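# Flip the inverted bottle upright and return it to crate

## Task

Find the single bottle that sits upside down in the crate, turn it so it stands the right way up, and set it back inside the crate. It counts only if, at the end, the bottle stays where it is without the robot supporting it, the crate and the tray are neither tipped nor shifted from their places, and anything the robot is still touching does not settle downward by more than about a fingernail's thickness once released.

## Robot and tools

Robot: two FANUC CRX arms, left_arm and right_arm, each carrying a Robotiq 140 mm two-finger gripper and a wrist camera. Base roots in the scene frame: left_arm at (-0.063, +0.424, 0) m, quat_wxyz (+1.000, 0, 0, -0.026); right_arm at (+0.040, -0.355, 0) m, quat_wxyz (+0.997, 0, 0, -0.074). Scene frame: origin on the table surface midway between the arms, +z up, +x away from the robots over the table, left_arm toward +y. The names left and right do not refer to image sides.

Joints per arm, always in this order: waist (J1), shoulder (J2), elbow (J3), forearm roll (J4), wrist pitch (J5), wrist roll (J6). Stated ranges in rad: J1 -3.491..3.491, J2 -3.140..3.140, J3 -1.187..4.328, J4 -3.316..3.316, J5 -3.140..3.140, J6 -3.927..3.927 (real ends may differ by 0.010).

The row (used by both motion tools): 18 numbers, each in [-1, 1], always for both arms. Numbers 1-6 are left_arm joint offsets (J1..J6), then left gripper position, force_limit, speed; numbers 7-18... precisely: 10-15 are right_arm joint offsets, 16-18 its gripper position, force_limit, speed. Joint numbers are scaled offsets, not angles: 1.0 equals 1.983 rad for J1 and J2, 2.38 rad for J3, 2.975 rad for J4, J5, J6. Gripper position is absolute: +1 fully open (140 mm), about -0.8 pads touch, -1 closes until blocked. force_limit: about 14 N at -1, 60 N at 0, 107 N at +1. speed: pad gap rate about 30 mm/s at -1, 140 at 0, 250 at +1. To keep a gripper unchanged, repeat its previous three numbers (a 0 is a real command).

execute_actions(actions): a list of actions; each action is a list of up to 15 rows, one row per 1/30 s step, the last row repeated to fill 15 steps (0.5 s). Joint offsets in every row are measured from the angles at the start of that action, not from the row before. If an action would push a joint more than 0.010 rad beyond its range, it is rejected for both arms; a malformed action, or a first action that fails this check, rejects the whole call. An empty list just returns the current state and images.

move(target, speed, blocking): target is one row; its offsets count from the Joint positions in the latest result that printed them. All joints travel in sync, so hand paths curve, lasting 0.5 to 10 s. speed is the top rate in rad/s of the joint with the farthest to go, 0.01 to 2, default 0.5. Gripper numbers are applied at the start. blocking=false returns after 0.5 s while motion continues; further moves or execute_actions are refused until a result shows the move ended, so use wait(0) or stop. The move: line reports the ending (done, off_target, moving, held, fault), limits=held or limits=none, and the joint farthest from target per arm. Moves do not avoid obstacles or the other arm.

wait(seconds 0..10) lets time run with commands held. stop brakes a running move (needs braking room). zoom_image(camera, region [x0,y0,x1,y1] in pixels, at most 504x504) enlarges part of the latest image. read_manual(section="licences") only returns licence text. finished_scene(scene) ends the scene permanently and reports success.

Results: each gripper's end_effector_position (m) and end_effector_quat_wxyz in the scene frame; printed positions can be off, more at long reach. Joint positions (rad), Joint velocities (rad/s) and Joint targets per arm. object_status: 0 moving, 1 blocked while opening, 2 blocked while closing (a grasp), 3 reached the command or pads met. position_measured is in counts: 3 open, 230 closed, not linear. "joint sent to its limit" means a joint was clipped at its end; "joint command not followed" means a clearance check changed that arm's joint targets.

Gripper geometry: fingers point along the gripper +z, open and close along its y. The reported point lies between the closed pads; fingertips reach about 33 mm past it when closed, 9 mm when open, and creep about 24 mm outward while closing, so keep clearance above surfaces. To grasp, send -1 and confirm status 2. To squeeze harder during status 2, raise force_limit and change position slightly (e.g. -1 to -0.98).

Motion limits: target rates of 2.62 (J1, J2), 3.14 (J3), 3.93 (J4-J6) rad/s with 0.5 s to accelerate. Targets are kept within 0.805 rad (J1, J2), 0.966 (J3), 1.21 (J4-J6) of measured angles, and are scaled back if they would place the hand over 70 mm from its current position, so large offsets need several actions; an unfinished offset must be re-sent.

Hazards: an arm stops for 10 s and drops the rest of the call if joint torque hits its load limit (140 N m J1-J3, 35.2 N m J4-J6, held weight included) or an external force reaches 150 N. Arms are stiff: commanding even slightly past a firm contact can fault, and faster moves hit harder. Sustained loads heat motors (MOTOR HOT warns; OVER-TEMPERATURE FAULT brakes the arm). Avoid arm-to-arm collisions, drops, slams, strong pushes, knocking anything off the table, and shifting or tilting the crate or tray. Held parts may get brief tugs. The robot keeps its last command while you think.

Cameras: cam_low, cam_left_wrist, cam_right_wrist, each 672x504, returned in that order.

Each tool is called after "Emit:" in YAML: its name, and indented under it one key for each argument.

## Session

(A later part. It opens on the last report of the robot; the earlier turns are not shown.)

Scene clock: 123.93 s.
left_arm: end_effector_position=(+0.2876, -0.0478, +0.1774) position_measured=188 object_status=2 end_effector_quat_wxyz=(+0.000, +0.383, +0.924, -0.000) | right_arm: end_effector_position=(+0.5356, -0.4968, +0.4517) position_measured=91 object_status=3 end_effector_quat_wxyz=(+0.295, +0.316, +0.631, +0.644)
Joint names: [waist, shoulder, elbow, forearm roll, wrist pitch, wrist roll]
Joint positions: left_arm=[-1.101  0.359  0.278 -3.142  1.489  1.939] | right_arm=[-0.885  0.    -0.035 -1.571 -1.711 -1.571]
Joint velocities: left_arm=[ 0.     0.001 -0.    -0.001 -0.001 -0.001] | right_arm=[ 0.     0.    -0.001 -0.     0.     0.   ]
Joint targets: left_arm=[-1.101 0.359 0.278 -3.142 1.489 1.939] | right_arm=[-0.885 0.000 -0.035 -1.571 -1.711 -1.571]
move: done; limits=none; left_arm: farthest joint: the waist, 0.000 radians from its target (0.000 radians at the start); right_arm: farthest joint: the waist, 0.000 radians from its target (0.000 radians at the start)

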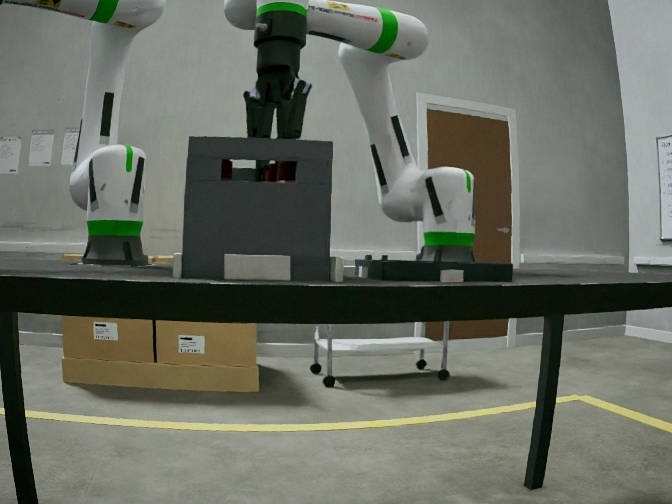

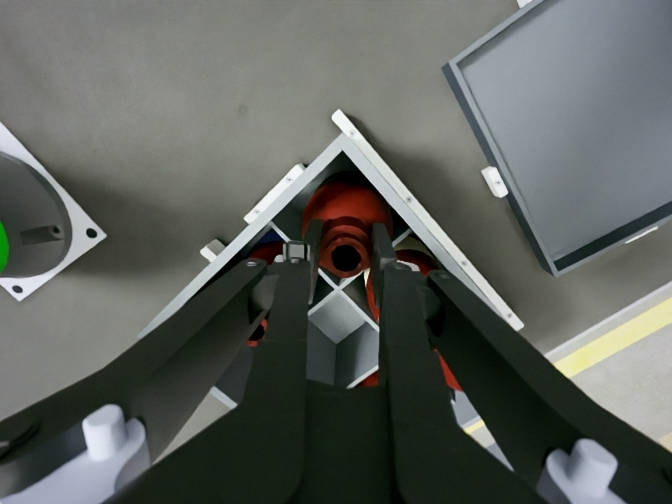

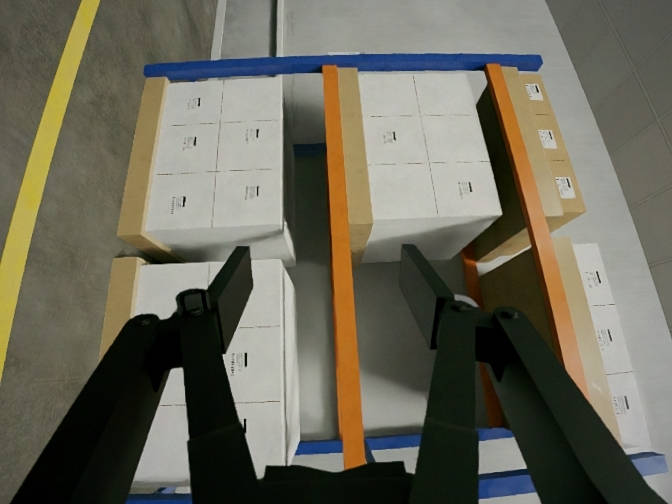

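Emit:
move:
  target: [0,0.0005,-0.0085,0,-0.0071,0,-1,1,-0.6,0,0,0,0,0,0,0.3,0,-0.8]
  speed: 0.03

Emit:
move:
  target: [0,0,0,0,0,0,-0.27,0,-0.8,0,0,0,0,0,0,0.3,0,-0.8]

Emit:
move:
  target: [0,0,0.095,0,0.076,0,-0.27,0,-0.8,0,0,0,0,0,0,0.3,0,-0.8]
  speed: 0.3

Scene clock: 132.50 s.
left_arm: end_effector_position=(+0.2874, -0.0474, +0.1681) position_measured=188 object_status=2 end_effector_quat_wxyz=(+0.000, +0.383, +0.924, -0.000) | right_arm: end_effector_position=(+0.5356, -0.4968, +0.4517) position_measured=91 object_status=3 end_effector_quat_wxyz=(+0.295, +0.316, +0.631, +0.644)
Joint names: [waist, shoulder, elbow, forearm roll, wrist pitch, wrist roll]
Joint positions: left_arm=[-1.101  0.361  0.258 -3.142  1.468  1.939] | right_arm=[-0.885  0.    -0.035 -1.571 -1.711 -1.571]
Joint velocities: left_arm=[ 0.001 -0.001  0.    -0.     0.     0.   ] | right_arm=[ 0.     0.001  0.     0.    -0.    -0.001]
Joint targets: left_arm=[-1.101 0.360 0.258 -3.142 1.468 1.939] | right_arm=[-0.885 0.000 -0.035 -1.571 -1.711 -1.571]
move: done; limits=none; left_arm: farthest joint: the shoulder, 0.001 radians from its target (0.001 radians at the start); right_arm: farthest joint: the waist, 0.000 radians from its target (0.000 radians at the start)

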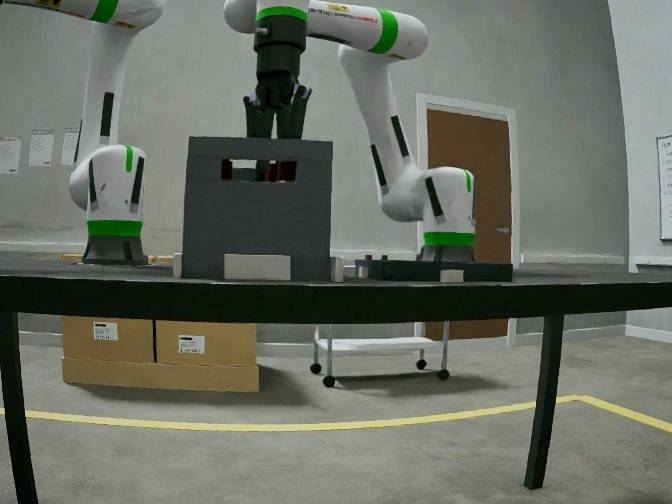

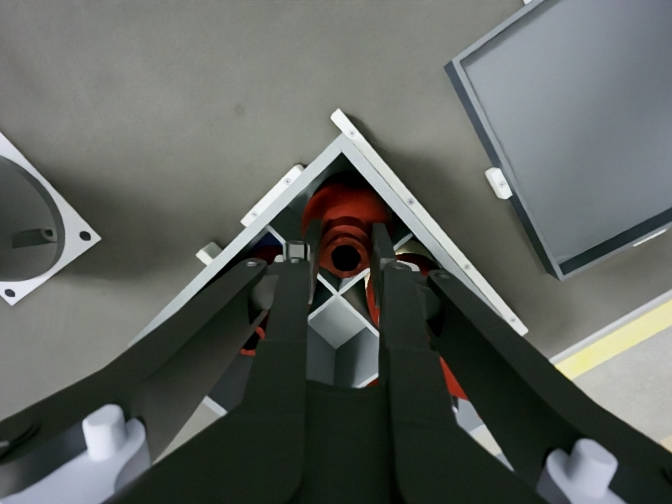

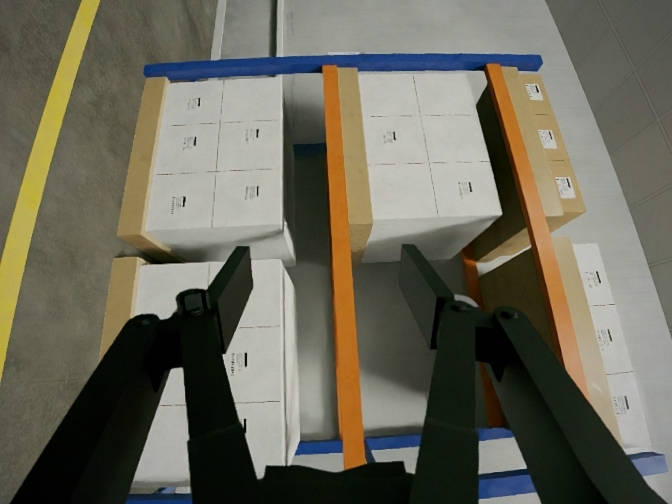

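Scene clock: 133.03 s.
left_arm: end_effector_position=(+0.2874, -0.0474, +0.1681) position_measured=163 object_status=3 end_effector_quat_wxyz=(+0.000, +0.383, +0.924, -0.000) | right_arm: end_effector_position=(+0.5356, -0.4968, +0.4517) position_measured=91 object_status=3 end_effector_quat_wxyz=(+0.295, +0.316, +0.631, +0.644)
Joint names: [waist, shoulder, elbow, forearm roll, wrist pitch, wrist roll]
Joint positions: left_arm=[-1.101  0.361  0.258 -3.142  1.468  1.939] | right_arm=[-0.885  0.    -0.035 -1.571 -1.711 -1.571]
Joint velocities: left_arm=[-0.003  0.002 -0.     0.001  0.     0.001] | right_arm=[-0.001  0.001 -0.001 -0.     0.    -0.001]
Joint targets: left_arm=[-1.101 0.361 0.258 -3.142 1.468 1.939] | right_arm=[-0.885 0.000 -0.035 -1.571 -1.711 -1.571]
move: done; limits=none; left_arm: farthest joint: the waist, 0.000 radians from its target (0.000 radians at the start); right_arm: farthest joint: the waist, 0.000 radians from its target (0.000 radians at the start)

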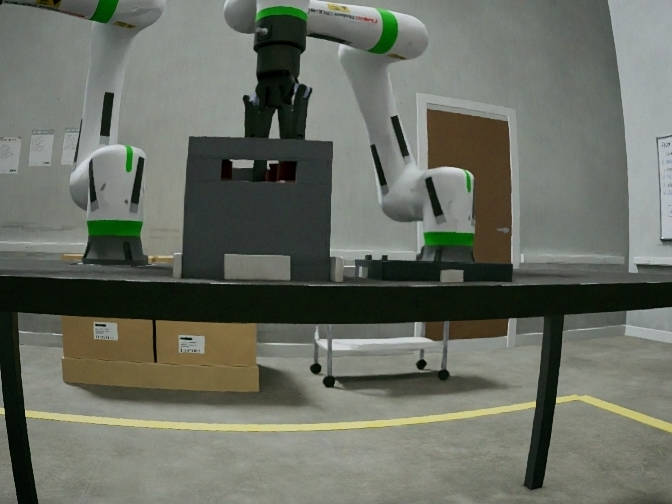

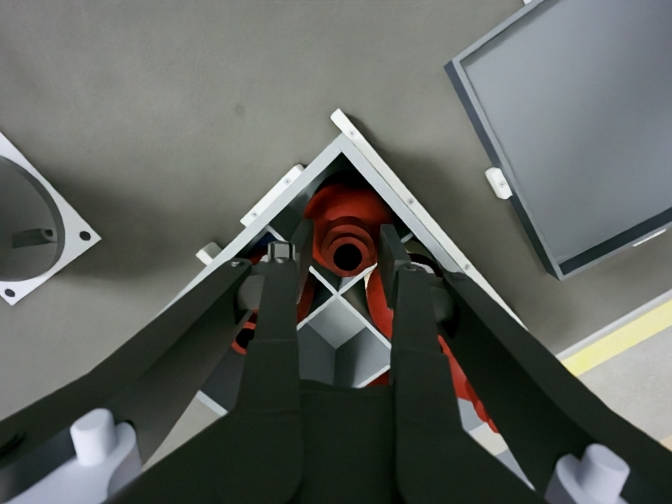

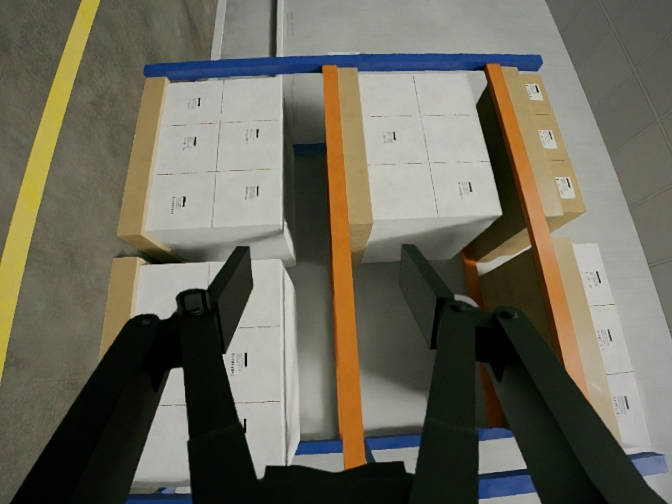

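Scene clock: 134.13 s.
left_arm: end_effector_position=(+0.2870, -0.0464, +0.2651) position_measured=163 object_status=3 end_effector_quat_wxyz=(+0.000, +0.383, +0.924, -0.000) | right_arm: end_effector_position=(+0.5356, -0.4968, +0.4517) position_measured=91 object_status=3 end_effector_quat_wxyz=(+0.295, +0.316, +0.631, +0.644)
Joint names: [waist, shoulder, elbow, forearm roll, wrist pitch, wrist roll]
Joint positions: left_arm=[-1.101  0.361  0.484 -3.142  1.694  1.939] | right_arm=[-0.885  0.    -0.035 -1.571 -1.711 -1.571]
Joint velocities: left_arm=[-0.     0.     0.001  0.     0.001 -0.001] | right_arm=[-0.     0.001 -0.     0.     0.001 -0.   ]
Joint targets: left_arm=[-1.101 0.361 0.484 -3.142 1.694 1.939] | right_arm=[-0.885 0.000 -0.035 -1.571 -1.711 -1.571]
move: done; limits=none; left_arm: farthest joint: the waist, 0.000 radians from its target (0.000 radians at the start); right_arm: farthest joint: the waist, 0.000 radians from its target (0.000 radians at the start)

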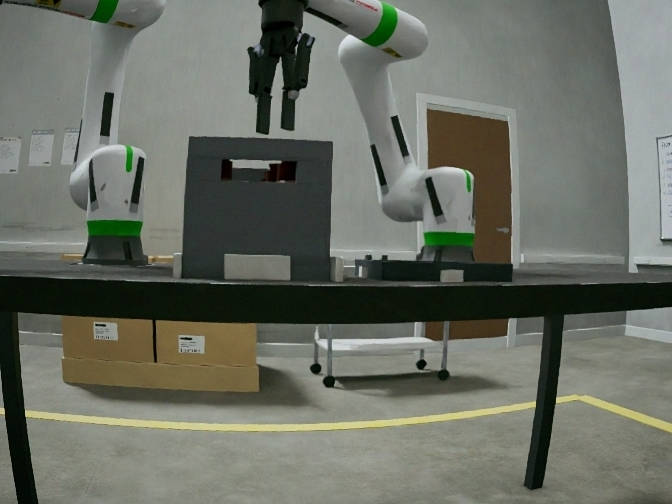

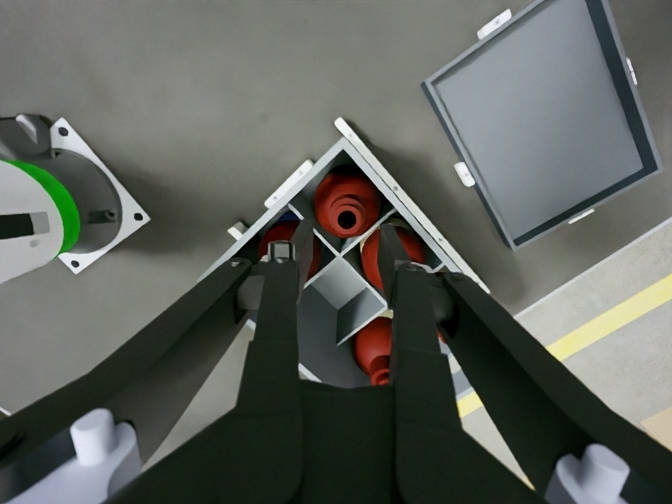

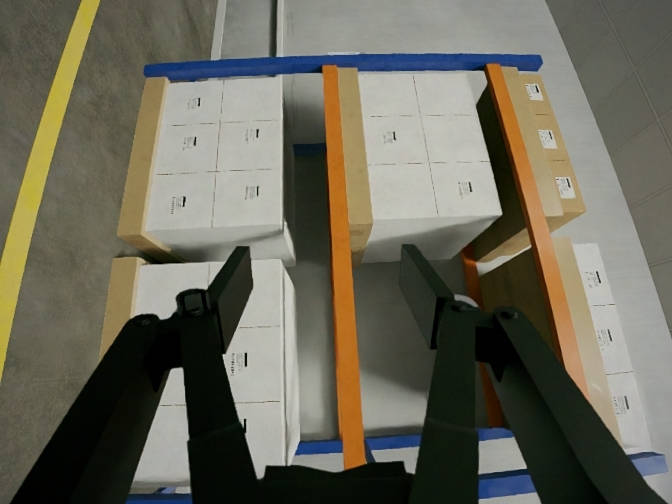

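Emit:
finished_scene:
  scene: 2

The scene is finished: the task was done.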